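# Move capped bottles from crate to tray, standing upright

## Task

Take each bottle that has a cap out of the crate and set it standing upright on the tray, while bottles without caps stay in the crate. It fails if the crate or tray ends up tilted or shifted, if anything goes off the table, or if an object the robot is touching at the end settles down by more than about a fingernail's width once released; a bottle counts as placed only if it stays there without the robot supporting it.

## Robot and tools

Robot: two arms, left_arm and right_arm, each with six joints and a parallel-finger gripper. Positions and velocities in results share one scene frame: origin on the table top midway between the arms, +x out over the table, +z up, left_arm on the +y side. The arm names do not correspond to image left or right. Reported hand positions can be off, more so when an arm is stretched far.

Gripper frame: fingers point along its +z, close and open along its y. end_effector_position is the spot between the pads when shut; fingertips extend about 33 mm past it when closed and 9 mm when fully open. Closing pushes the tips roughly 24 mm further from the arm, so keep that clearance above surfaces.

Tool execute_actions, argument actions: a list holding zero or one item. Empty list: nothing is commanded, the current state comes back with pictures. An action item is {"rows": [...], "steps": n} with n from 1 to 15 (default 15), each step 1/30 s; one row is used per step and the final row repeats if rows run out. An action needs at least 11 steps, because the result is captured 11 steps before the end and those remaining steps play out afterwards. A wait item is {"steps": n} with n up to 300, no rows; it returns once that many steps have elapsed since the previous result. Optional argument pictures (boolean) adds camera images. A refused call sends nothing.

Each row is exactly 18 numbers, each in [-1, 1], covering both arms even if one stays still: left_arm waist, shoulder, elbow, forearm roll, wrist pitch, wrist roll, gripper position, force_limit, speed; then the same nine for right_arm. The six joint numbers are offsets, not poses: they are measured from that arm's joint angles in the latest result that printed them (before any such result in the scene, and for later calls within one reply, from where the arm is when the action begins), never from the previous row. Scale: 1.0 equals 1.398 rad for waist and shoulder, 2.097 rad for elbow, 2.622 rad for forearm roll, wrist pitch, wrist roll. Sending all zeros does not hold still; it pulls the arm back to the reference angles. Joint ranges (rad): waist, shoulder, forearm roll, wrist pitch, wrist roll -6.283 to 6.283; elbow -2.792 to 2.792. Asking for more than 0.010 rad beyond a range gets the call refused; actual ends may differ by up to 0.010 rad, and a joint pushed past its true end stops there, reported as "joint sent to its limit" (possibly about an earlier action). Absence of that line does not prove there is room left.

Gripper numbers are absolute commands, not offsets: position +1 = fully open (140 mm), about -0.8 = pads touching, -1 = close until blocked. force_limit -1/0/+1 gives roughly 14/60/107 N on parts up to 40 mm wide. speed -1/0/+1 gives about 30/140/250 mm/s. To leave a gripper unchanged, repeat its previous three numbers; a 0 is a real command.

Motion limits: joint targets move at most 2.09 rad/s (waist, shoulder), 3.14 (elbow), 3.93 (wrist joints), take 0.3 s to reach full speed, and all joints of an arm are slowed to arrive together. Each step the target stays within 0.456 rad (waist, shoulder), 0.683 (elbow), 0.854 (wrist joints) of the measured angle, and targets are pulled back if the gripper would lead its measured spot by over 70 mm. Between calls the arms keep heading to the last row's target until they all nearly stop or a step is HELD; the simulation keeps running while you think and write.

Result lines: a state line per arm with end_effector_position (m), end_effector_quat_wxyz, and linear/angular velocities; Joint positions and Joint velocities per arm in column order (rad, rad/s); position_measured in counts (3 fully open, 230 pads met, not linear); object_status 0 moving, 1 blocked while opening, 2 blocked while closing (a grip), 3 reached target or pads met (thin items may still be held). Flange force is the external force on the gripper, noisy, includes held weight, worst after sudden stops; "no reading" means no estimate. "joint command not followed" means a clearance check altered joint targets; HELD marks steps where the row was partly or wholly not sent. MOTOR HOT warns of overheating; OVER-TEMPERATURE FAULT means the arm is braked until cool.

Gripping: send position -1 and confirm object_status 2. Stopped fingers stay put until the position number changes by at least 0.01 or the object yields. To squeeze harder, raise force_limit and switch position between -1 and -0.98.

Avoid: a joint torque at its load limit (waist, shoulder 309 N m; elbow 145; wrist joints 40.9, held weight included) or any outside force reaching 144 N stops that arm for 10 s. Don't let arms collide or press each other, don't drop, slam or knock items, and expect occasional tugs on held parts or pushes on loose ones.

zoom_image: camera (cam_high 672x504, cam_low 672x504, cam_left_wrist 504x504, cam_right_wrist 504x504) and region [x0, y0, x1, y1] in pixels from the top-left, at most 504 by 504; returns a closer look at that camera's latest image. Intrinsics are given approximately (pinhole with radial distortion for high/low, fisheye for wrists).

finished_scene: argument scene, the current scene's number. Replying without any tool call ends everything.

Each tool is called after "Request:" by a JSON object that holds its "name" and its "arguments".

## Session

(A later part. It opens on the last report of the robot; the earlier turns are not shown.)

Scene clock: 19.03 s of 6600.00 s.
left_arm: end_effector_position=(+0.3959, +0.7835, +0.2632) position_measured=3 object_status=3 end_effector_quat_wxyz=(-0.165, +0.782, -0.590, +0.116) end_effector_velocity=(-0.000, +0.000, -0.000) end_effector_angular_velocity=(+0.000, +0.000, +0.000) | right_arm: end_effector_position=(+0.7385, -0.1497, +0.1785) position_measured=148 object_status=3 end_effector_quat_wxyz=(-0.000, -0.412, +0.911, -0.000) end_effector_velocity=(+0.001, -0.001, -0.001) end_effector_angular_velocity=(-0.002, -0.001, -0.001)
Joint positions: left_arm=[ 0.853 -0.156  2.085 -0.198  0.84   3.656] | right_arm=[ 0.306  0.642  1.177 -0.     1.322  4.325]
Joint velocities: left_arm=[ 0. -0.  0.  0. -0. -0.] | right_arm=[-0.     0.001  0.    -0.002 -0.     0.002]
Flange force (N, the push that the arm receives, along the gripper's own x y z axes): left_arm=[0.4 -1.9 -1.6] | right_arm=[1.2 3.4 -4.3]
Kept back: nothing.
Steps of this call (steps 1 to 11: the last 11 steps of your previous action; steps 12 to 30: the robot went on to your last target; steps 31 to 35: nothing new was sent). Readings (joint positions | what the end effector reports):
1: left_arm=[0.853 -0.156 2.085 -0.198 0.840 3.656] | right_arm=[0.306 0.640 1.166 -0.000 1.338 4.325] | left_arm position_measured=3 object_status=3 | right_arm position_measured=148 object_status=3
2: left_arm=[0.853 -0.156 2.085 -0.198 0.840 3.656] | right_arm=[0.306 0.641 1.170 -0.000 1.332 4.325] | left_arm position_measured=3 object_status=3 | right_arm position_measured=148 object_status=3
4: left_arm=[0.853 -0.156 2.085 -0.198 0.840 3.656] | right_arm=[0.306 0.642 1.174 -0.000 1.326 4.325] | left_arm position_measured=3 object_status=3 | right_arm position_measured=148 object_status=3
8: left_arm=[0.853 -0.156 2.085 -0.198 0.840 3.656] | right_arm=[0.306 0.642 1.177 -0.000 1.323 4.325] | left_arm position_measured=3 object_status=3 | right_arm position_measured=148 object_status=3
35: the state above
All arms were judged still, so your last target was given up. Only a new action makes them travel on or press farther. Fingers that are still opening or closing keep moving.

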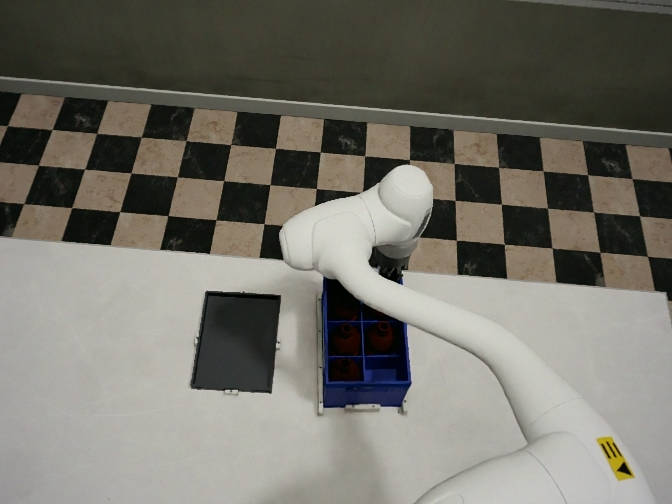

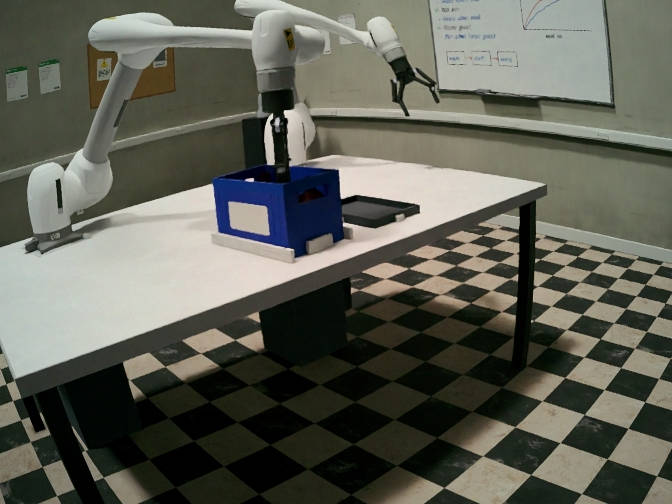

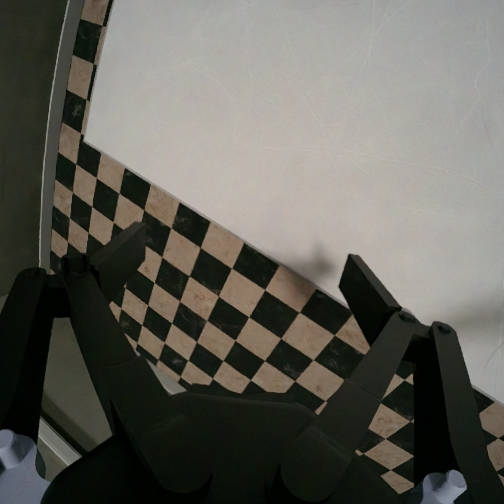

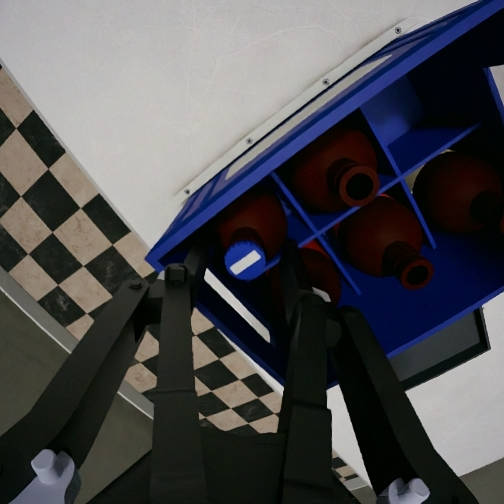

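Request:
{"name": "execute_actions", "arguments": {"actions": [{"rows":[[0,0,0,0,0,0,1,0,0,0,0.002,0.005,0,-0.005,0,-0.15,0,0],[0,0,0,0,0,0,1,0,0,0,0.002,0.005,0,-0.005,0,-0.15,0,0],[0,0,0,0,0,0,1,0,0,0,0.002,0.005,0,-0.005,0,-0.15,0,0],[0,0,0,0,0,0,1,0,0,0,0.002,0.005,0,-0.005,0,-1,0,-0.5]]}]}}

Request:
{"name": "execute_actions", "arguments": {"actions": [{"steps":30}]}}

Request:
{"name": "execute_actions", "arguments": {"actions": [{"rows":[[0,0,0,0,0,0,1,0,0,0,-0.008,-0.02,0,0.02,0,-1,0,-0.5],[0,0,0,0,0,0,1,0,0,0,-0.008,-0.02,0,0.02,0,-1,0,-0.5],[0,0,0,0,0,0,1,0,0,0,-0.008,-0.02,0,0.02,0,-1,0,-0.5],[0,0,0,0,0,0,1,0,0,0,-0.017,-0.045,0,0.045,0,-1,0,-0.5],[0,0,0,0,0,0,1,0,0,0,-0.017,-0.045,0,0.045,0,-1,0,-0.5],[0,0,0,0,0,0,1,0,0,0,-0.017,-0.045,0,0.045,0,-1,0,-0.5],[0,0,0,0,0,0,1,0,0,0,-0.026,-0.074,0,0.073,0,-1,0,-0.5]]}]}}

Request:
{"name": "execute_actions", "arguments": {"actions": [{"rows":[[0,0,0,0,0,0,1,0,0,0,0.008,-0.111,0,0.084,0,-1,0,-0.5]]}]}}

Request:
{"name": "execute_actions", "arguments": {"actions": [{"steps":30}], "pictures": true}}

Scene clock: 20.23 s of 6600.00 s.
left_arm: end_effector_position=(+0.3959, +0.7835, +0.2632) position_measured=3 object_status=3 end_effector_quat_wxyz=(-0.165, +0.782, -0.590, +0.116) end_effector_velocity=(-0.000, +0.000, -0.000) end_effector_angular_velocity=(+0.000, +0.000, +0.001) | right_arm: end_effector_position=(+0.7381, -0.1499, +0.1728) position_measured=148 object_status=0 end_effector_quat_wxyz=(-0.001, -0.412, +0.911, +0.000) end_effector_velocity=(-0.002, -0.000, -0.032) end_effector_angular_velocity=(+0.001, -0.002, +0.001)
Joint positions: left_arm=[ 0.853 -0.156  2.085 -0.198  0.84   3.656] | right_arm=[0.306 0.644 1.185 0.    1.313 4.325]
Joint velocities: left_arm=[ 0.001  0.    -0.     0.    -0.    -0.   ] | right_arm=[ 0.001  0.011  0.042  0.    -0.055 -0.   ]
Flange force (N, the push that the arm receives, along the gripper's own x y z axes): left_arm=[3.2 -1.4 -2.9] | right_arm=[-2.4 3.6 -3.6]
Steps of this call (steps 1 to 32: nothing new was sent; steps 33 to 36: the first 4 steps of this action). Readings (joint positions | what the end effector reports):
33: left_arm=[0.853 -0.156 2.085 -0.198 0.840 3.656] | right_arm=[0.306 0.643 1.178 -0.000 1.322 4.325] | left_arm position_measured=3 object_status=3 | right_arm position_measured=148 object_status=3
34: left_arm=[0.853 -0.156 2.085 -0.198 0.840 3.656] | right_arm=[0.306 0.643 1.180 0.000 1.319 4.325] | left_arm position_measured=3 object_status=3 | right_arm position_measured=148 object_status=3
36: the state above

Scene clock: 21.23 s of 6600.00 s.
left_arm: end_effector_position=(+0.3959, +0.7835, +0.2632) position_measured=3 object_status=3 end_effector_quat_wxyz=(-0.165, +0.782, -0.590, +0.116) end_effector_velocity=(-0.000, +0.001, -0.000) end_effector_angular_velocity=(+0.000, -0.000, +0.001) | right_arm: end_effector_position=(+0.7380, -0.1500, +0.1703) position_measured=194 object_status=2 end_effector_quat_wxyz=(-0.000, -0.412, +0.911, -0.000) end_effector_velocity=(-0.000, +0.001, +0.000) end_effector_angular_velocity=(+0.002, +0.000, +0.000)
Joint positions: left_arm=[ 0.853 -0.156  2.085 -0.198  0.84   3.656] | right_arm=[ 0.306  0.645  1.188 -0.     1.309  4.325]
Joint velocities: left_arm=[ 0.001  0.    -0.     0.    -0.001  0.   ] | right_arm=[ 0.    -0.     0.     0.002 -0.    -0.001]
Flange force (N, the push that the arm receives, along the gripper's own x y z axes): left_arm=[4.8 -3.2 -3.2] | right_arm=[3.5 2.1 -16.9]
Kept back: nothing.
Steps of this call (steps 1 to 11: the last 11 steps of your previous action; steps 12 to 15: the robot went on to your last target; steps 16 to 30: nothing new was sent). Readings (joint positions | what the end effector reports):
1: left_arm=[0.853 -0.156 2.085 -0.198 0.840 3.656] | right_arm=[0.306 0.645 1.186 0.000 1.312 4.325] | left_arm position_measured=3 object_status=3 | right_arm position_measured=150 object_status=0
2: left_arm=[0.853 -0.156 2.085 -0.198 0.840 3.656] | right_arm=[0.306 0.645 1.186 0.000 1.311 4.325] | left_arm position_measured=3 object_status=3 | right_arm position_measured=155 object_status=0
4: left_arm=[0.853 -0.156 2.085 -0.198 0.840 3.656] | right_arm=[0.306 0.645 1.187 0.000 1.310 4.325] | left_arm position_measured=3 object_status=3 | right_arm position_measured=164 object_status=0
8: left_arm=[0.853 -0.156 2.085 -0.198 0.840 3.656] | right_arm=[0.306 0.645 1.188 0.000 1.309 4.325] | left_arm position_measured=3 object_status=3 | right_arm position_measured=182 object_status=0
30: the state above
All arms were judged still, so your last target was given up. Only a new action makes them travel on or press farther. Fingers that are still opening or closing keep moving.

Scene clock: 21.37 s of 6600.00 s.
left_arm: end_effector_position=(+0.3959, +0.7835, +0.2632) position_measured=3 object_status=3 end_effector_quat_wxyz=(-0.165, +0.782, -0.590, +0.116) end_effector_velocity=(+0.000, -0.000, +0.000) end_effector_angular_velocity=(+0.000, -0.000, -0.000) | right_arm: end_effector_position=(+0.7393, -0.1494, +0.1903) position_measured=194 object_status=2 end_effector_quat_wxyz=(+0.000, -0.412, +0.911, -0.000) end_effector_velocity=(+0.023, +0.011, +0.265) end_effector_angular_velocity=(+0.031, -0.063, -0.000)
Joint positions: left_arm=[ 0.853 -0.156  2.085 -0.198  0.84   3.656] | right_arm=[ 0.306  0.639  1.162 -0.     1.341  4.325]
Joint velocities: left_arm=[-0.  0. -0.  0. -0. -0.] | right_arm=[-0.    -0.103 -0.315  0.     0.347 -0.   ]
Flange force (N, the push that the arm receives, along the gripper's own x y z axes): left_arm=[3.0 -0.6 -4.1] | right_arm=[-0.7 3.2 -4.3]
Steps of this call (steps 1 to 4: the first 4 steps of this action). Readings (joint positions | what the end effector reports):
1: left_arm=[0.853 -0.156 2.085 -0.198 0.840 3.656] | right_arm=[0.306 0.645 1.188 -0.000 1.309 4.325] | left_arm position_measured=3 object_status=3 | right_arm position_measured=194 object_status=2
2: left_arm=[0.853 -0.156 2.085 -0.198 0.840 3.656] | right_arm=[0.306 0.645 1.184 -0.000 1.314 4.325] | left_arm position_measured=3 object_status=3 | right_arm position_measured=194 object_status=2
4: the state above

Scene clock: 21.87 s of 6600.00 s.
left_arm: end_effector_position=(+0.3959, +0.7835, +0.2632) position_measured=3 object_status=3 end_effector_quat_wxyz=(-0.165, +0.782, -0.590, +0.116) end_effector_velocity=(+0.000, +0.000, -0.000) end_effector_angular_velocity=(+0.000, +0.000, -0.000) | right_arm: end_effector_position=(+0.7399, -0.1490, +0.3128) position_measured=194 object_status=2 end_effector_quat_wxyz=(-0.001, -0.412, +0.911, -0.000) end_effector_velocity=(+0.040, +0.020, +0.479) end_effector_angular_velocity=(+0.022, -0.046, +0.001)
Joint positions: left_arm=[ 0.853 -0.156  2.085 -0.198  0.84   3.656] | right_arm=[0.306 0.613 0.984 0.    1.547 4.325]
Joint velocities: left_arm=[-0.  0.  0.  0. -0.  0.] | right_arm=[ 0.     0.03  -0.907 -0.     0.826 -0.001]
Flange force (N, the push that the arm receives, along the gripper's own x y z axes): left_arm=[4.7 -2.9 -2.6] | right_arm=[5.3 4.0 4.1]
Steps of this call (steps 1 to 11: the last 11 steps of your previous action; steps 12 to 15: the first 4 steps of this action, its rows measured from where the robot was after step 11). Readings (joint positions | what the end effector reports):
11: left_arm=[0.853 -0.156 2.085 -0.198 0.840 3.656] | right_arm=[0.306 0.610 1.037 0.000 1.496 4.325] | left_arm position_measured=3 object_status=3 | right_arm position_measured=194 object_status=2
12: left_arm=[0.853 -0.156 2.085 -0.198 0.840 3.656] | right_arm=[0.306 0.610 1.035 0.000 1.498 4.325] | left_arm position_measured=3 object_status=3 | right_arm position_measured=194 object_status=2
13: left_arm=[0.853 -0.156 2.085 -0.198 0.840 3.656] | right_arm=[0.306 0.610 1.029 0.000 1.504 4.325] | left_arm position_measured=3 object_status=3 | right_arm position_measured=194 object_status=2
15: the state above

Scene clock: 22.87 s of 6600.00 s.
left_arm: end_effector_position=(+0.3959, +0.7835, +0.2632) position_measured=3 object_status=3 end_effector_quat_wxyz=(-0.165, +0.782, -0.590, +0.116) end_effector_velocity=(+0.000, +0.001, +0.000) end_effector_angular_velocity=(+0.001, -0.001, +0.001) | right_arm: end_effector_position=(+0.7394, -0.1493, +0.4055) position_measured=194 object_status=2 end_effector_quat_wxyz=(+0.000, -0.412, +0.911, +0.000) end_effector_velocity=(-0.000, +0.000, +0.000) end_effector_angular_velocity=(+0.001, +0.001, +0.002)
Joint positions: left_arm=[ 0.853 -0.156  2.085 -0.198  0.84   3.656] | right_arm=[0.306 0.621 0.804 0.    1.716 4.325]
Joint velocities: left_arm=[ 0.    -0.     0.     0.    -0.001 -0.   ] | right_arm=[-0.    -0.    -0.     0.001  0.    -0.002]
Flange force (N, the push that the arm receives, along the gripper's own x y z axes): left_arm=[2.2 -3.8 -2.2] | right_arm=[4.6 4.2 4.1]
Kept back: nothing.
Steps of this call (steps 1 to 11: the last 11 steps of your previous action; steps 12 to 30: the robot went on to your last target). Readings (joint positions | what the end effector reports):
1: left_arm=[0.853 -0.156 2.085 -0.198 0.840 3.656] | right_arm=[0.306 0.614 0.954 0.000 1.575 4.325] | left_arm position_measured=3 object_status=3 | right_arm position_measured=194 object_status=2
2: left_arm=[0.853 -0.156 2.085 -0.198 0.840 3.656] | right_arm=[0.306 0.615 0.926 0.000 1.600 4.325] | left_arm position_measured=3 object_status=3 | right_arm position_measured=194 object_status=2
4: left_arm=[0.853 -0.156 2.085 -0.198 0.840 3.656] | right_arm=[0.306 0.617 0.876 0.000 1.648 4.325] | left_arm position_measured=3 object_status=3 | right_arm position_measured=194 object_status=2
8: left_arm=[0.853 -0.156 2.085 -0.198 0.840 3.656] | right_arm=[0.306 0.620 0.814 0.000 1.706 4.325] | left_arm position_measured=3 object_status=3 | right_arm position_measured=194 object_status=2
30: the state above
All arms were judged still, so your last target was given up. Only a new action makes them travel on or press farther. Fingers that are still opening or closing keep moving.

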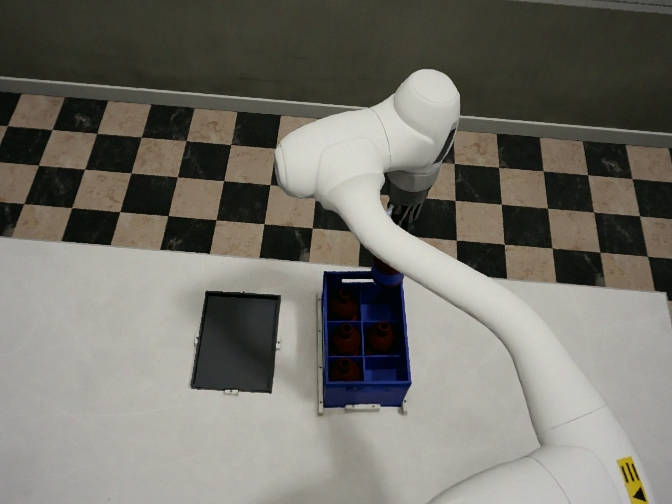

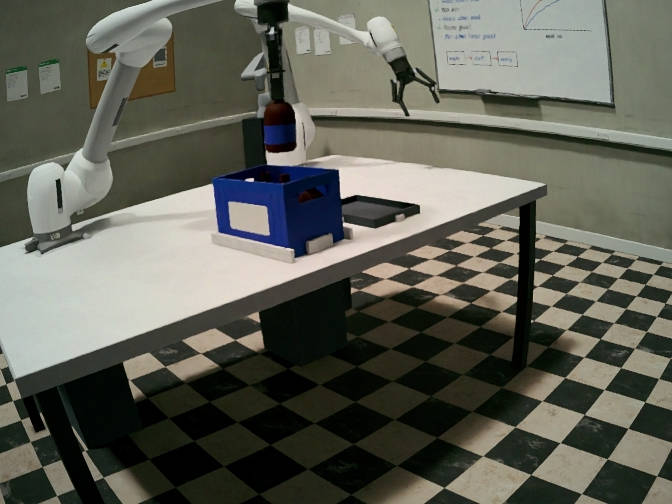

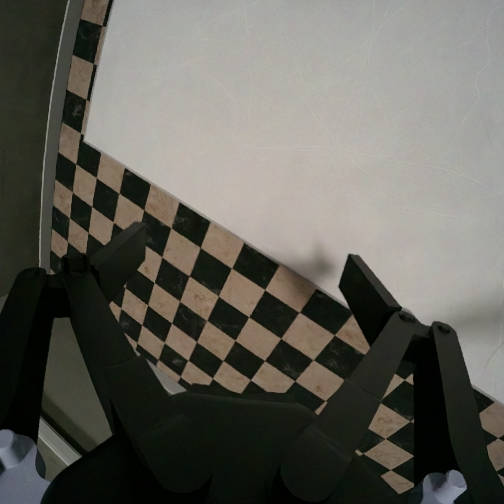

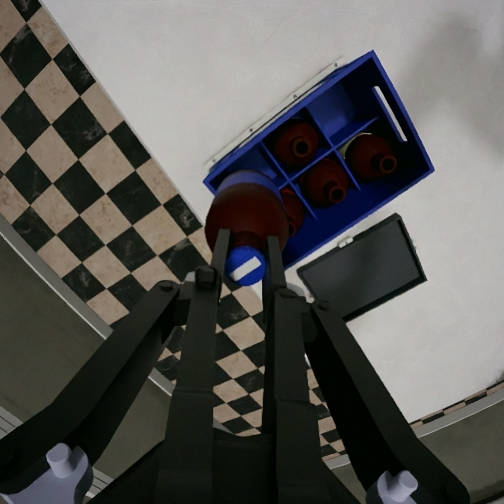

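Request:
{"name": "execute_actions", "arguments": {"actions": [{"rows":[[0,0,0,0,0,0,1,0,0,0.224,0,0,0,0,0,-1,0,-0.5]]}]}}

Request:
{"name": "execute_actions", "arguments": {"actions": [{"steps":35}]}}

Request:
{"name": "execute_actions", "arguments": {"actions": [{"rows":[[0,0,0,0,0,0,1,0,0,0,0.105,0.013,0,-0.066,0,-1,0,-0.5]]}]}}

Request:
{"name": "execute_actions", "arguments": {"actions": [{"steps":35}], "pictures": true}}

Scene clock: 23.80 s of 6600.00 s.
left_arm: end_effector_position=(+0.3959, +0.7835, +0.2632) position_measured=3 object_status=3 end_effector_quat_wxyz=(-0.165, +0.782, -0.590, +0.116) end_effector_velocity=(+0.000, +0.000, +0.000) end_effector_angular_velocity=(+0.001, -0.001, +0.000) | right_arm: end_effector_position=(+0.7253, -0.1243, +0.4055) position_measured=194 object_status=2 end_effector_quat_wxyz=(+0.000, -0.426, +0.905, +0.000) end_effector_velocity=(-0.252, +0.430, -0.000) end_effector_angular_velocity=(-0.001, +0.000, +0.545)
Joint positions: left_arm=[ 0.853 -0.156  2.085 -0.198  0.84   3.656] | right_arm=[ 0.337  0.621  0.804 -0.     1.716  4.325]
Joint velocities: left_arm=[ 0.    -0.    -0.    -0.    -0.001  0.   ] | right_arm=[ 0.545  0.    -0.    -0.001  0.    -0.   ]
Flange force (N, the push that the arm receives, along the gripper's own x y z axes): left_arm=[2.1 -2.8 -1.7] | right_arm=[6.3 0.9 4.7]
Steps of this call (steps 1 to 24: nothing new was sent; steps 25 to 28: the first 4 steps of this action). Readings (joint positions | what the end effector reports):
25: left_arm=[0.853 -0.156 2.085 -0.198 0.840 3.656] | right_arm=[0.306 0.621 0.804 0.000 1.716 4.325] | left_arm position_measured=3 object_status=3 | right_arm position_measured=194 object_status=2
26: left_arm=[0.853 -0.156 2.085 -0.198 0.840 3.656] | right_arm=[0.309 0.621 0.804 0.000 1.716 4.325] | left_arm position_measured=3 object_status=3 | right_arm position_measured=194 object_status=2
28: the state above

Scene clock: 24.97 s of 6600.00 s.
left_arm: end_effector_position=(+0.3959, +0.7835, +0.2632) position_measured=3 object_status=3 end_effector_quat_wxyz=(-0.165, +0.782, -0.590, +0.116) end_effector_velocity=(+0.000, -0.000, -0.000) end_effector_angular_velocity=(+0.000, -0.000, -0.001) | right_arm: end_effector_position=(+0.5653, +0.0768, +0.4055) position_measured=194 object_status=2 end_effector_quat_wxyz=(+0.000, -0.549, +0.836, +0.000) end_effector_velocity=(-0.001, +0.000, +0.001) end_effector_angular_velocity=(+0.001, -0.000, +0.001)
Joint positions: left_arm=[ 0.853 -0.156  2.085 -0.198  0.84   3.656] | right_arm=[0.619 0.621 0.804 0.    1.716 4.325]
Joint velocities: left_arm=[-0.001  0.     0.    -0.    -0.001  0.   ] | right_arm=[ 0.001 -0.001  0.     0.    -0.    -0.   ]
Flange force (N, the push that the arm receives, along the gripper's own x y z axes): left_arm=[4.8 -2.0 -3.7] | right_arm=[4.7 3.0 4.1]
Kept back: nothing.
Steps of this call (steps 1 to 11: the last 11 steps of your previous action; steps 12 to 35: the robot went on to your last target). Readings (joint positions | what the end effector reports):
1: left_arm=[0.853 -0.156 2.085 -0.198 0.840 3.656] | right_arm=[0.355 0.621 0.804 -0.000 1.716 4.325] | left_arm position_measured=3 object_status=3 | right_arm position_measured=194 object_status=2
2: left_arm=[0.853 -0.156 2.085 -0.198 0.840 3.656] | right_arm=[0.370 0.621 0.804 -0.000 1.716 4.325] | left_arm position_measured=3 object_status=3 | right_arm position_measured=194 object_status=2
4: left_arm=[0.853 -0.156 2.085 -0.198 0.840 3.656] | right_arm=[0.400 0.621 0.804 -0.000 1.716 4.325] | left_arm position_measured=3 object_status=3 | right_arm position_measured=194 object_status=2
8: left_arm=[0.853 -0.156 2.085 -0.198 0.840 3.656] | right_arm=[0.460 0.621 0.804 -0.000 1.716 4.325] | left_arm position_measured=3 object_status=3 | right_arm position_measured=194 object_status=2
35: the state above

Scene clock: 25.10 s of 6600.00 s.
left_arm: end_effector_position=(+0.3959, +0.7835, +0.2632) position_measured=3 object_status=3 end_effector_quat_wxyz=(-0.165, +0.782, -0.590, +0.116) end_effector_velocity=(+0.000, +0.000, -0.000) end_effector_angular_velocity=(+0.000, -0.000, +0.000) | right_arm: end_effector_position=(+0.5772, +0.0886, +0.3766) position_measured=194 object_status=2 end_effector_quat_wxyz=(+0.001, -0.549, +0.836, +0.000) end_effector_velocity=(+0.163, +0.160, -0.497) end_effector_angular_velocity=(-0.072, +0.073, -0.000)
Joint positions: left_arm=[ 0.853 -0.156  2.085 -0.198  0.84   3.656] | right_arm=[0.619 0.649 0.809 0.    1.682 4.325]
Joint velocities: left_arm=[ 0.     0.     0.     0.    -0.001  0.   ] | right_arm=[ 0.     0.456  0.131  0.    -0.485  0.   ]
Flange force (N, the push that the arm receives, along the gripper's own x y z axes): left_arm=[5.8 -2.1 -3.3] | right_arm=[0.5 -0.9 5.2]
Steps of this call (steps 1 to 4: the first 4 steps of this action). Readings (joint positions | what the end effector reports):
1: left_arm=[0.853 -0.156 2.085 -0.198 0.840 3.656] | right_arm=[0.619 0.621 0.804 0.000 1.716 4.325] | left_arm position_measured=3 object_status=3 | right_arm position_measured=194 object_status=2
2: left_arm=[0.853 -0.156 2.085 -0.198 0.840 3.656] | right_arm=[0.619 0.624 0.804 0.000 1.712 4.325] | left_arm position_measured=3 object_status=3 | right_arm position_measured=194 object_status=2
4: the state above

Scene clock: 26.27 s of 6600.00 s.
left_arm: end_effector_position=(+0.3959, +0.7835, +0.2632) position_measured=3 object_status=3 end_effector_quat_wxyz=(-0.165, +0.782, -0.590, +0.116) end_effector_velocity=(+0.000, +0.000, +0.000) end_effector_angular_velocity=(+0.001, -0.001, -0.000) | right_arm: end_effector_position=(+0.6191, +0.1294, +0.2503) position_measured=194 object_status=2 end_effector_quat_wxyz=(-0.000, -0.549, +0.836, +0.000) end_effector_velocity=(+0.001, -0.000, -0.000) end_effector_angular_velocity=(-0.000, -0.001, -0.000)
Joint positions: left_arm=[ 0.853 -0.156  2.085 -0.198  0.84   3.656] | right_arm=[0.619 0.768 0.831 0.    1.543 4.325]
Joint velocities: left_arm=[-0.     0.     0.     0.    -0.001  0.   ] | right_arm=[-0.     0.    -0.    -0.001 -0.001  0.   ]
Flange force (N, the push that the arm receives, along the gripper's own x y z axes): left_arm=[5.4 -2.5 -2.1] | right_arm=[6.0 4.2 3.5]
Kept back: nothing.
Steps of this call (steps 1 to 11: the last 11 steps of your previous action; steps 12 to 30: the robot went on to your last target; steps 31 to 35: nothing new was sent). Readings (joint positions | what the end effector reports):
1: left_arm=[0.853 -0.156 2.085 -0.198 0.840 3.656] | right_arm=[0.619 0.664 0.812 0.000 1.667 4.325] | left_arm position_measured=3 object_status=3 | right_arm position_measured=194 object_status=2
2: left_arm=[0.853 -0.156 2.085 -0.198 0.840 3.656] | right_arm=[0.619 0.675 0.814 0.000 1.653 4.325] | left_arm position_measured=3 object_status=3 | right_arm position_measured=194 object_status=2
4: left_arm=[0.853 -0.156 2.085 -0.198 0.840 3.656] | right_arm=[0.619 0.699 0.818 0.000 1.624 4.325] | left_arm position_measured=3 object_status=3 | right_arm position_measured=194 object_status=2
8: left_arm=[0.853 -0.156 2.085 -0.198 0.840 3.656] | right_arm=[0.619 0.746 0.827 0.000 1.569 4.325] | left_arm position_measured=3 object_status=3 | right_arm position_measured=194 object_status=2
35: the state above
All arms were judged still, so your last target was given up. Only a new action makes them travel on or press farther. Fingers that are still opening or closing keep moving.

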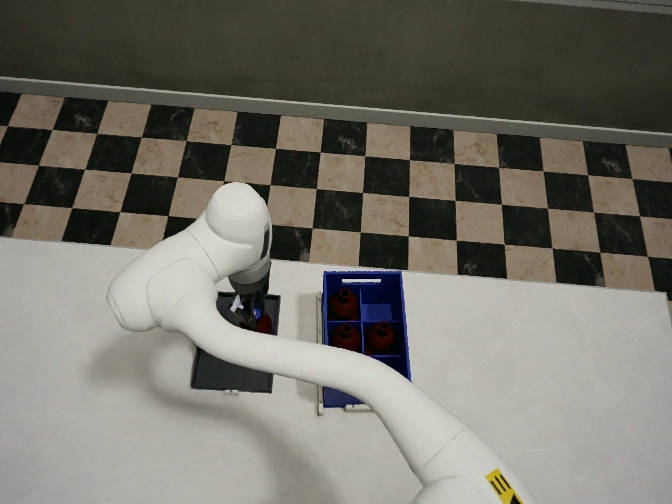

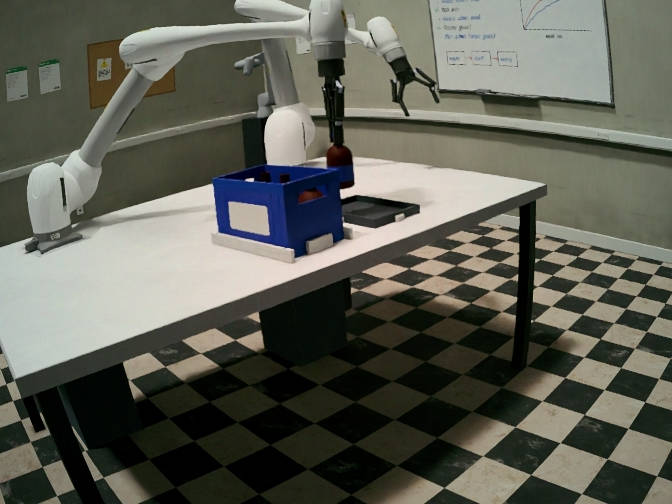

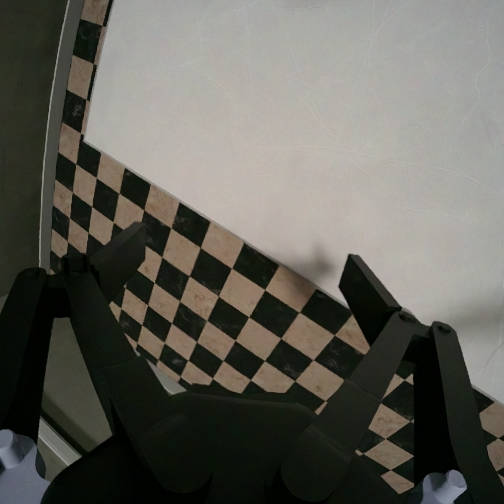

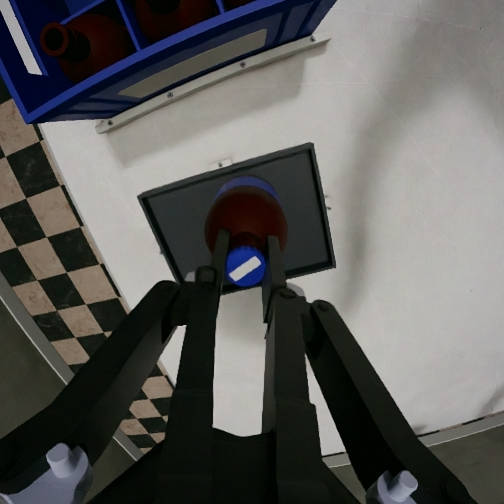

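Request:
{"name": "execute_actions", "arguments": {"actions": [{"rows":[[0,0,0,0,0,0,1,0,0,0,0.052,-0.005,0,-0.024,0,-1,0,-0.5]]}]}}

Request:
{"name": "execute_actions", "arguments": {"actions": [{"steps":30}], "pictures": true}}

Scene clock: 26.80 s of 6600.00 s.
left_arm: end_effector_position=(+0.3959, +0.7835, +0.2632) position_measured=3 object_status=3 end_effector_quat_wxyz=(-0.165, +0.782, -0.590, +0.116) end_effector_velocity=(-0.000, +0.000, +0.000) end_effector_angular_velocity=(+0.000, -0.000, +0.001) | right_arm: end_effector_position=(+0.6284, +0.1385, +0.2228) position_measured=194 object_status=2 end_effector_quat_wxyz=(+0.000, -0.549, +0.836, +0.000) end_effector_velocity=(+0.130, +0.127, -0.491) end_effector_angular_velocity=(-0.047, +0.050, +0.000)
Joint positions: left_arm=[ 0.853 -0.156  2.085 -0.198  0.84   3.656] | right_arm=[0.619 0.798 0.827 0.    1.516 4.325]
Joint velocities: left_arm=[ 0.001  0.    -0.     0.    -0.    -0.   ] | right_arm=[-0.001  0.507 -0.029  0.001 -0.409 -0.001]
Flange force (N, the push that the arm receives, along the gripper's own x y z axes): left_arm=[0.3 -3.6 -1.9] | right_arm=[-0.3 2.4 3.4]
Steps of this call (steps 1 to 12: nothing new was sent; steps 13 to 16: the first 4 steps of this action). Readings (joint positions | what the end effector reports):
13: left_arm=[0.853 -0.156 2.085 -0.198 0.840 3.656] | right_arm=[0.619 0.768 0.831 0.000 1.543 4.325] | left_arm position_measured=3 object_status=3 | right_arm position_measured=194 object_status=2
14: left_arm=[0.853 -0.156 2.085 -0.198 0.840 3.656] | right_arm=[0.619 0.771 0.830 0.000 1.540 4.325] | left_arm position_measured=3 object_status=3 | right_arm position_measured=194 object_status=2
16: the state above

Scene clock: 27.80 s of 6600.00 s.
left_arm: end_effector_position=(+0.3959, +0.7835, +0.2632) position_measured=3 object_status=3 end_effector_quat_wxyz=(-0.165, +0.782, -0.590, +0.116) end_effector_velocity=(-0.000, -0.000, -0.000) end_effector_angular_velocity=(-0.000, +0.000, -0.000) | right_arm: end_effector_position=(+0.6401, +0.1500, +0.1831) position_measured=194 object_status=2 end_effector_quat_wxyz=(+0.000, -0.549, +0.836, +0.000) end_effector_velocity=(+0.000, +0.000, +0.000) end_effector_angular_velocity=(+0.000, -0.000, +0.002)
Joint positions: left_arm=[ 0.853 -0.156  2.085 -0.198  0.84   3.656] | right_arm=[0.619 0.841 0.821 0.    1.48  4.325]
Joint velocities: left_arm=[ 0.  0.  0. -0.  0.  0.] | right_arm=[-0.     0.    -0.     0.    -0.    -0.002]
Flange force (N, the push that the arm receives, along the gripper's own x y z axes): left_arm=[3.1 -1.1 -4.9] | right_arm=[5.9 4.5 2.9]
Kept back: nothing.
Steps of this call (steps 1 to 11: the last 11 steps of your previous action; steps 12 to 30: the robot went on to your last target). Readings (joint positions | what the end effector reports):
1: left_arm=[0.853 -0.156 2.085 -0.198 0.840 3.656] | right_arm=[0.619 0.814 0.826 -0.000 1.504 4.325] | left_arm position_measured=3 object_status=3 | right_arm position_measured=194 object_status=2
2: left_arm=[0.853 -0.156 2.085 -0.198 0.840 3.656] | right_arm=[0.619 0.825 0.824 -0.000 1.494 4.325] | left_arm position_measured=3 object_status=3 | right_arm position_measured=194 object_status=2
4: left_arm=[0.853 -0.156 2.085 -0.198 0.840 3.656] | right_arm=[0.619 0.836 0.822 -0.000 1.485 4.325] | left_arm position_measured=3 object_status=3 | right_arm position_measured=194 object_status=2
8: left_arm=[0.853 -0.156 2.085 -0.198 0.840 3.656] | right_arm=[0.619 0.839 0.821 0.000 1.481 4.325] | left_arm position_measured=3 object_status=3 | right_arm position_measured=194 object_status=2
30: the state above
All arms were judged still, so your last target was given up. Only a new action makes them travel on or press farther. Fingers that are still opening or closing keep moving.

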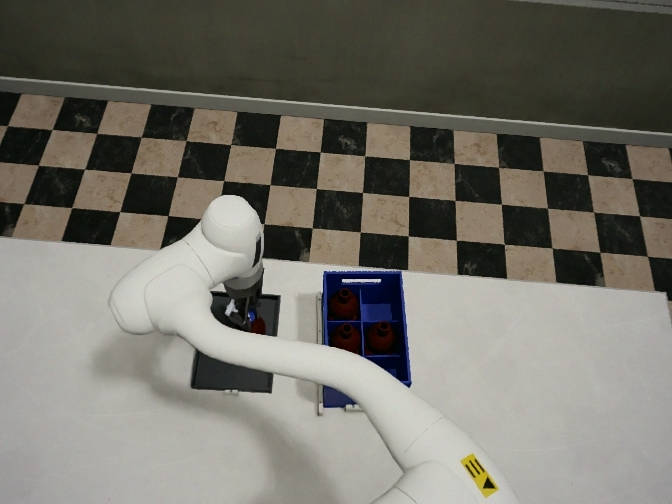

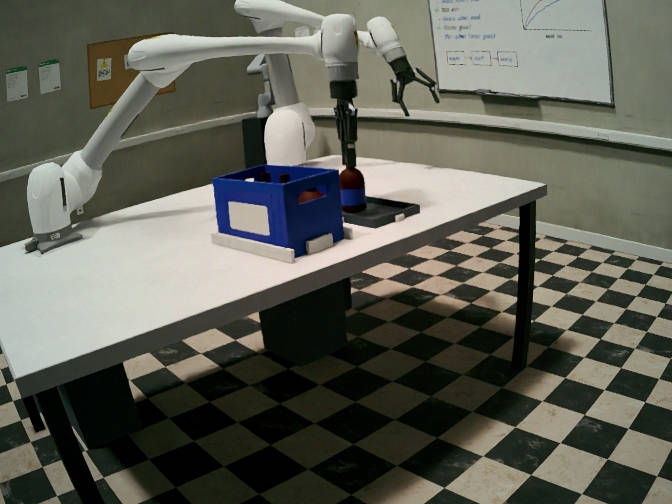

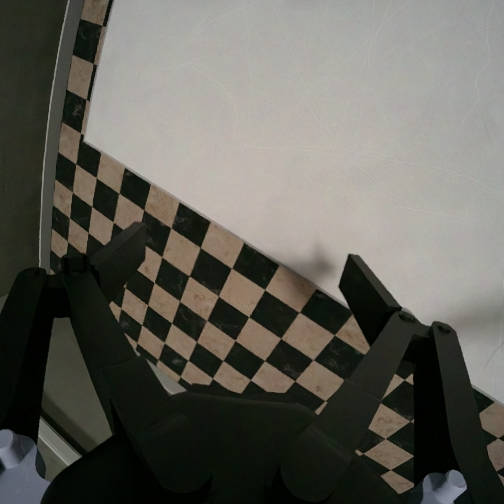

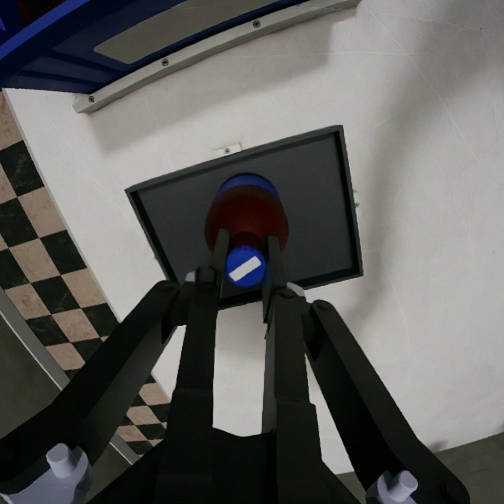

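Lower 14 mm.

Request:
{"name": "execute_actions", "arguments": {"actions": [{"rows":[[0,0,0,0,0,0,1,0,0,0,0.002,0.005,0,-0.005,0,-1,0,-0.5],[0,0,0,0,0,0,1,0,0,0,0.002,0.005,0,-0.005,0,-1,0,-0.5],[0,0,0,0,0,0,1,0,0,0,0.002,0.005,0,-0.005,0,-1,0,-0.5],[0,0,0,0,0,0,1,0,0,0,0.002,0.005,0,-0.005,0,-1,0,-0.5],[0,0,0,0,0,0,1,0,0,0,0.0032,0.008,0,-0.008,0,-1,0,-0.5]]}]}}

Request:
{"name": "execute_actions", "arguments": {"actions": [{"steps":20}]}}

Scene clock: 28.40 s of 6600.00 s.
left_arm: end_effector_position=(+0.3959, +0.7835, +0.2632) position_measured=3 object_status=3 end_effector_quat_wxyz=(-0.165, +0.782, -0.590, +0.116) end_effector_velocity=(-0.000, +0.001, -0.000) end_effector_angular_velocity=(+0.000, +0.000, +0.001) | right_arm: end_effector_position=(+0.6403, +0.1502, +0.1771) position_measured=194 object_status=2 end_effector_quat_wxyz=(-0.000, -0.549, +0.836, +0.000) end_effector_velocity=(+0.001, -0.000, -0.041) end_effector_angular_velocity=(-0.006, +0.003, -0.001)
Joint positions: left_arm=[ 0.853 -0.156  2.085 -0.198  0.84   3.656] | right_arm=[0.619 0.843 0.828 0.    1.471 4.325]
Joint velocities: left_arm=[ 0.001  0.     0.     0.    -0.    -0.   ] | right_arm=[-0.     0.015  0.047 -0.002 -0.056  0.001]
Flange force (N, the push that the arm receives, along the gripper's own x y z axes): left_arm=[1.5 -2.8 -2.1] | right_arm=[4.8 4.5 3.6]
Steps of this call (steps 1 to 14: nothing new was sent; steps 15 to 18: the first 4 steps of this action). Readings (joint positions | what the end effector reports):
15: left_arm=[0.853 -0.156 2.085 -0.198 0.840 3.656] | right_arm=[0.619 0.841 0.821 0.000 1.480 4.325] | left_arm position_measured=3 object_status=3 | right_arm position_measured=194 object_status=2
16: left_arm=[0.853 -0.156 2.085 -0.198 0.840 3.656] | right_arm=[0.619 0.841 0.823 0.000 1.477 4.325] | left_arm position_measured=3 object_status=3 | right_arm position_measured=194 object_status=2
18: the state above

Scene clock: 29.07 s of 6600.00 s.
left_arm: end_effector_position=(+0.3959, +0.7835, +0.2632) position_measured=3 object_status=3 end_effector_quat_wxyz=(-0.165, +0.782, -0.590, +0.116) end_effector_velocity=(+0.000, +0.000, +0.000) end_effector_angular_velocity=(+0.000, -0.000, -0.000) | right_arm: end_effector_position=(+0.6405, +0.1504, +0.1693) position_measured=194 object_status=2 end_effector_quat_wxyz=(+0.000, -0.549, +0.836, +0.000) end_effector_velocity=(+0.000, -0.000, -0.001) end_effector_angular_velocity=(-0.001, +0.000, +0.000)
Joint positions: left_arm=[ 0.853 -0.156  2.085 -0.198  0.84   3.656] | right_arm=[0.619 0.845 0.837 0.    1.459 4.325]
Joint velocities: left_arm=[ 0.  0. -0. -0. -0.  0.] | right_arm=[-0.     0.001  0.    -0.    -0.    -0.   ]
Flange force (N, the push that the arm receives, along the gripper's own x y z axes): left_arm=[5.8 -0.7 -3.9] | right_arm=[5.0 3.4 2.9]
Kept back: nothing.
Steps of this call (steps 1 to 11: the last 11 steps of your previous action; steps 12 to 20: the robot went on to your last target). Readings (joint positions | what the end effector reports):
1: left_arm=[0.853 -0.156 2.085 -0.198 0.840 3.656] | right_arm=[0.619 0.843 0.829 0.000 1.470 4.325] | left_arm position_measured=3 object_status=3 | right_arm position_measured=194 object_status=2
2: left_arm=[0.853 -0.156 2.085 -0.198 0.840 3.656] | right_arm=[0.619 0.843 0.831 0.000 1.467 4.325] | left_arm position_measured=3 object_status=3 | right_arm position_measured=194 object_status=2
4: left_arm=[0.853 -0.156 2.085 -0.198 0.840 3.656] | right_arm=[0.619 0.844 0.835 0.000 1.463 4.325] | left_arm position_measured=3 object_status=3 | right_arm position_measured=194 object_status=2
8: left_arm=[0.853 -0.156 2.085 -0.198 0.840 3.656] | right_arm=[0.619 0.845 0.837 0.000 1.460 4.325] | left_arm position_measured=3 object_status=3 | right_arm position_measured=194 object_status=2
20: the state above

Request:
{"name": "execute_actions", "arguments": {"actions": [{"rows":[[0,0,0,0,0,0,1,0,0,0,0.0012,0.003,0,-0.003,0,-1,0,-0.5]]}]}}

Request:
{"name": "execute_actions", "arguments": {"actions": [{"steps":20}]}}

Scene clock: 29.63 s of 6600.00 s.
left_arm: end_effector_position=(+0.3959, +0.7835, +0.2632) position_measured=3 object_status=3 end_effector_quat_wxyz=(-0.165, +0.782, -0.590, +0.116) end_effector_velocity=(-0.000, +0.000, -0.000) end_effector_angular_velocity=(+0.000, +0.000, +0.000) | right_arm: end_effector_position=(+0.6408, +0.1507, +0.1667) position_measured=194 object_status=2 end_effector_quat_wxyz=(+0.001, -0.549, +0.836, +0.000) end_effector_velocity=(+0.001, +0.001, -0.015) end_effector_angular_velocity=(+0.005, -0.005, +0.001)
Joint positions: left_arm=[ 0.853 -0.156  2.085 -0.198  0.84   3.656] | right_arm=[0.619 0.846 0.841 0.    1.454 4.325]
Joint velocities: left_arm=[ 0.  0.  0.  0. -0.  0.] | right_arm=[-0.     0.002  0.023  0.    -0.032 -0.001]
Flange force (N, the push that the arm receives, along the gripper's own x y z axes): left_arm=[2.2 -1.3 -2.7] | right_arm=[2.0 0.3 -44.2]
Steps of this call (steps 1 to 13: the robot went on to your last target; steps 14 to 17: the first 4 steps of this action). Readings (joint positions | what the end effector reports):
14: left_arm=[0.853 -0.156 2.085 -0.198 0.840 3.656] | right_arm=[0.619 0.845 0.837 0.000 1.459 4.325] | left_arm position_measured=3 object_status=3 | right_arm position_measured=194 object_status=2
15: left_arm=[0.853 -0.156 2.085 -0.198 0.840 3.656] | right_arm=[0.619 0.845 0.839 0.000 1.457 4.325] | left_arm position_measured=3 object_status=3 | right_arm position_measured=194 object_status=2
17: the state above

Scene clock: 30.30 s of 6600.00 s.
left_arm: end_effector_position=(+0.3959, +0.7835, +0.2632) position_measured=3 object_status=3 end_effector_quat_wxyz=(-0.165, +0.782, -0.590, +0.116) end_effector_velocity=(-0.001, +0.000, -0.000) end_effector_angular_velocity=(-0.001, +0.001, +0.001) | right_arm: end_effector_position=(+0.6406, +0.1505, +0.1641) position_measured=194 object_status=2 end_effector_quat_wxyz=(-0.000, -0.549, +0.836, +0.000) end_effector_velocity=(+0.000, -0.000, -0.000) end_effector_angular_velocity=(-0.001, -0.002, +0.001)
Joint positions: left_arm=[ 0.853 -0.156  2.085 -0.198  0.84   3.656] | right_arm=[0.619 0.847 0.844 0.    1.451 4.325]
Joint velocities: left_arm=[ 0.001 -0.     0.     0.     0.001 -0.   ] | right_arm=[ 0.    -0.     0.    -0.002 -0.    -0.001]
Flange force (N, the push that the arm receives, along the gripper's own x y z axes): left_arm=[4.8 -0.5 -4.6] | right_arm=[-0.5 -0.7 -55.4]
Kept back: nothing.
Steps of this call (steps 1 to 11: the last 11 steps of your previous action; steps 12 to 15: the robot went on to your last target; steps 16 to 20: nothing new was sent). Readings (joint positions | what the end effector reports):
1: left_arm=[0.853 -0.156 2.085 -0.198 0.840 3.656] | right_arm=[0.619 0.846 0.842 0.000 1.453 4.325] | left_arm position_measured=3 object_status=3 | right_arm position_measured=194 object_status=2
2: left_arm=[0.853 -0.156 2.085 -0.198 0.840 3.656] | right_arm=[0.619 0.846 0.842 0.000 1.452 4.325] | left_arm position_measured=3 object_status=3 | right_arm position_measured=194 object_status=2
4: left_arm=[0.853 -0.156 2.085 -0.198 0.840 3.656] | right_arm=[0.619 0.846 0.843 0.000 1.452 4.325] | left_arm position_measured=3 object_status=3 | right_arm position_measured=194 object_status=2
8: left_arm=[0.853 -0.156 2.085 -0.198 0.840 3.656] | right_arm=[0.619 0.847 0.844 0.000 1.451 4.325] | left_arm position_measured=3 object_status=3 | right_arm position_measured=194 object_status=2
20: the state above
All arms were judged still, so your last target was given up. Only a new action makes them travel on or press farther. Fingers that are still opening or closing keep moving.

Request:
{"name": "execute_actions", "arguments": {"actions": [{"rows":[[0,0,0,0,0,0,1,0,0,0,0,0,0,0,0,0,0,0]]}]}}

Request:
{"name": "execute_actions", "arguments": {"actions": [{"rows":[[0,0,0,0,0,0,1,0,0,0,-0.015,-0.04,0,0.04,0,0,0,0]]}]}}

Request:
{"name": "execute_actions", "arguments": {"actions": [{"steps":25}], "pictures": true}}

Scene clock: 30.80 s of 6600.00 s.
left_arm: end_effector_position=(+0.3959, +0.7835, +0.2632) position_measured=3 object_status=3 end_effector_quat_wxyz=(-0.165, +0.782, -0.590, +0.116) end_effector_velocity=(-0.000, +0.000, +0.000) end_effector_angular_velocity=(-0.000, +0.000, +0.001) | right_arm: end_effector_position=(+0.6403, +0.1503, +0.1626) position_measured=176 object_status=0 end_effector_quat_wxyz=(-0.001, -0.549, +0.836, -0.000) end_effector_velocity=(+0.001, +0.000, +0.003) end_effector_angular_velocity=(+0.003, -0.005, +0.001)
Joint positions: left_arm=[ 0.853 -0.156  2.085 -0.198  0.84   3.656] | right_arm=[0.619 0.847 0.845 0.    1.451 4.325]
Joint velocities: left_arm=[ 0.001 -0.    -0.    -0.     0.001  0.   ] | right_arm=[-0.    -0.002 -0.002 -0.001 -0.001 -0.001]
Flange force (N, the push that the arm receives, along the gripper's own x y z axes): left_arm=[4.5 -1.7 -4.4] | right_arm=[10.2 5.9 -3.7]
Steps of this call (steps 1 to 11: nothing new was sent; steps 12 to 15: the first 4 steps of this action). Readings (joint positions | what the end effector reports):
12: left_arm=[0.853 -0.156 2.085 -0.198 0.840 3.656] | right_arm=[0.619 0.847 0.844 0.000 1.451 4.325] | left_arm position_measured=3 object_status=3 | right_arm position_measured=194 object_status=0
13: left_arm=[0.853 -0.156 2.085 -0.198 0.840 3.656] | right_arm=[0.619 0.847 0.844 0.000 1.451 4.325] | left_arm position_measured=3 object_status=3 | right_arm position_measured=194 object_status=0
15: the state above

Scene clock: 31.30 s of 6600.00 s.
left_arm: end_effector_position=(+0.3959, +0.7835, +0.2632) position_measured=3 object_status=3 end_effector_quat_wxyz=(-0.165, +0.782, -0.590, +0.116) end_effector_velocity=(-0.000, -0.000, -0.000) end_effector_angular_velocity=(-0.000, +0.000, -0.000) | right_arm: end_effector_position=(+0.6396, +0.1495, +0.1977) position_measured=129 object_status=3 end_effector_quat_wxyz=(+0.000, -0.549, +0.836, +0.000) end_effector_velocity=(-0.009, -0.008, +0.516) end_effector_angular_velocity=(+0.069, -0.070, -0.000)
Joint positions: left_arm=[ 0.853 -0.156  2.085 -0.198  0.84   3.656] | right_arm=[0.619 0.836 0.802 0.    1.503 4.325]
Joint velocities: left_arm=[ 0.  0.  0. -0.  0.  0.] | right_arm=[ 0.001 -0.178 -0.6    0.     0.68   0.001]
Flange force (N, the push that the arm receives, along the gripper's own x y z axes): left_arm=[4.2 0.1 -4.0] | right_arm=[13.5 8.5 -7.5]
Steps of this call (steps 1 to 11: the last 11 steps of your previous action; steps 12 to 15: the first 4 steps of this action, its rows measured from where the robot was after step 11). Readings (joint positions | what the end effector reports):
11: left_arm=[0.853 -0.156 2.085 -0.198 0.840 3.656] | right_arm=[0.619 0.847 0.844 0.000 1.451 4.325] | left_arm position_measured=3 object_status=3 | right_arm position_measured=129 object_status=0
12: left_arm=[0.853 -0.156 2.085 -0.198 0.840 3.656] | right_arm=[0.619 0.847 0.843 0.000 1.451 4.325] | left_arm position_measured=3 object_status=3 | right_arm position_measured=129 object_status=3
13: left_arm=[0.853 -0.156 2.085 -0.198 0.840 3.656] | right_arm=[0.619 0.846 0.838 0.000 1.458 4.325] | left_arm position_measured=3 object_status=3 | right_arm position_measured=129 object_status=3
15: the state above

Scene clock: 32.13 s of 6600.00 s.
left_arm: end_effector_position=(+0.3959, +0.7835, +0.2632) position_measured=3 object_status=3 end_effector_quat_wxyz=(-0.165, +0.782, -0.590, +0.116) end_effector_velocity=(+0.000, -0.000, +0.000) end_effector_angular_velocity=(+0.000, -0.000, -0.001) | right_arm: end_effector_position=(+0.6372, +0.1472, +0.2321) position_measured=129 object_status=3 end_effector_quat_wxyz=(-0.000, -0.549, +0.836, +0.000) end_effector_velocity=(-0.000, -0.000, -0.000) end_effector_angular_velocity=(-0.001, -0.000, +0.001)
Joint positions: left_arm=[ 0.853 -0.156  2.085 -0.198  0.84   3.656] | right_arm=[0.619 0.826 0.76  0.    1.556 4.325]
Joint velocities: left_arm=[-0.001 -0.    -0.     0.    -0.     0.   ] | right_arm=[ 0.     0.     0.    -0.001  0.    -0.001]
Flange force (N, the push that the arm receives, along the gripper's own x y z axes): left_arm=[3.5 -0.5 -5.0] | right_arm=[1.0 3.4 -2.8]
Kept back: nothing.
Steps of this call (steps 1 to 11: the last 11 steps of your previous action; steps 12 to 25: the robot went on to your last target). Readings (joint positions | what the end effector reports):
1: left_arm=[0.853 -0.156 2.085 -0.198 0.840 3.656] | right_arm=[0.619 0.831 0.785 0.000 1.523 4.325] | left_arm position_measured=3 object_status=3 | right_arm position_measured=129 object_status=3
2: left_arm=[0.853 -0.156 2.085 -0.198 0.840 3.656] | right_arm=[0.619 0.829 0.774 0.000 1.537 4.325] | left_arm position_measured=3 object_status=3 | right_arm position_measured=129 object_status=3
4: left_arm=[0.853 -0.156 2.085 -0.198 0.840 3.656] | right_arm=[0.619 0.827 0.765 0.000 1.549 4.325] | left_arm position_measured=3 object_status=3 | right_arm position_measured=129 object_status=3
8: left_arm=[0.853 -0.156 2.085 -0.198 0.840 3.656] | right_arm=[0.619 0.826 0.761 0.000 1.555 4.325] | left_arm position_measured=3 object_status=3 | right_arm position_measured=129 object_status=3
25: the state above

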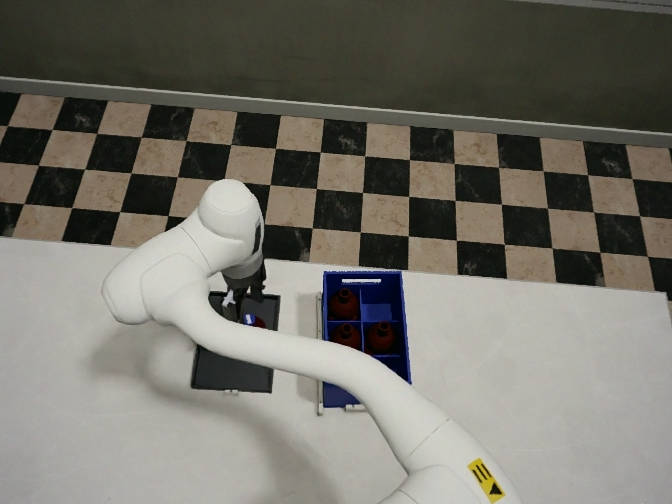

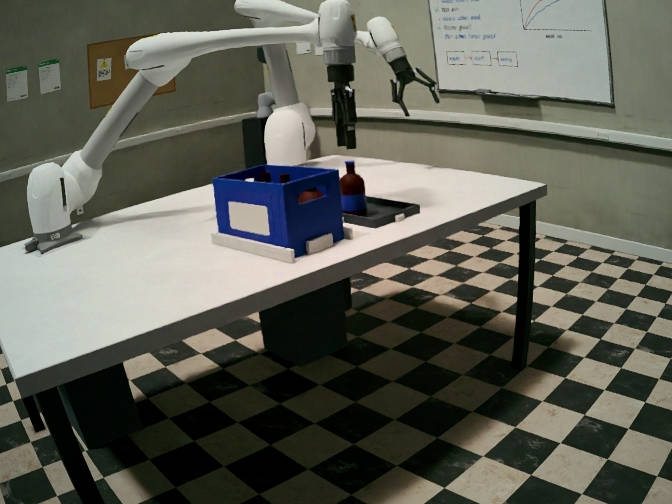

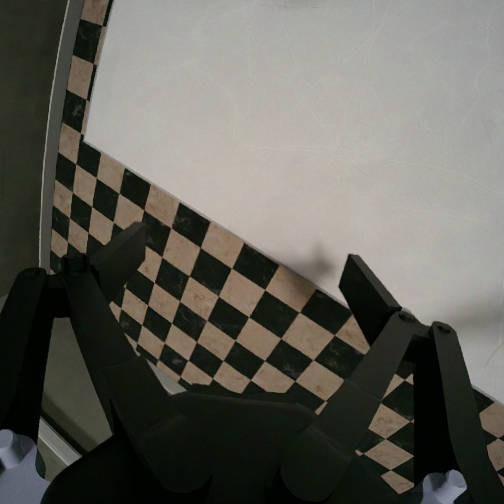

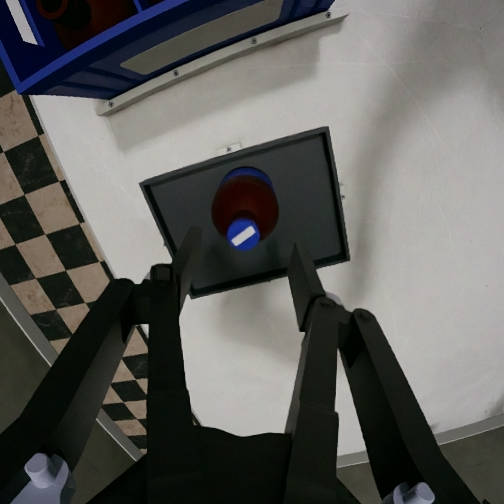

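Request:
{"name": "finished_scene", "arguments": {"scene": 1}}

The scene is finished: the task was done.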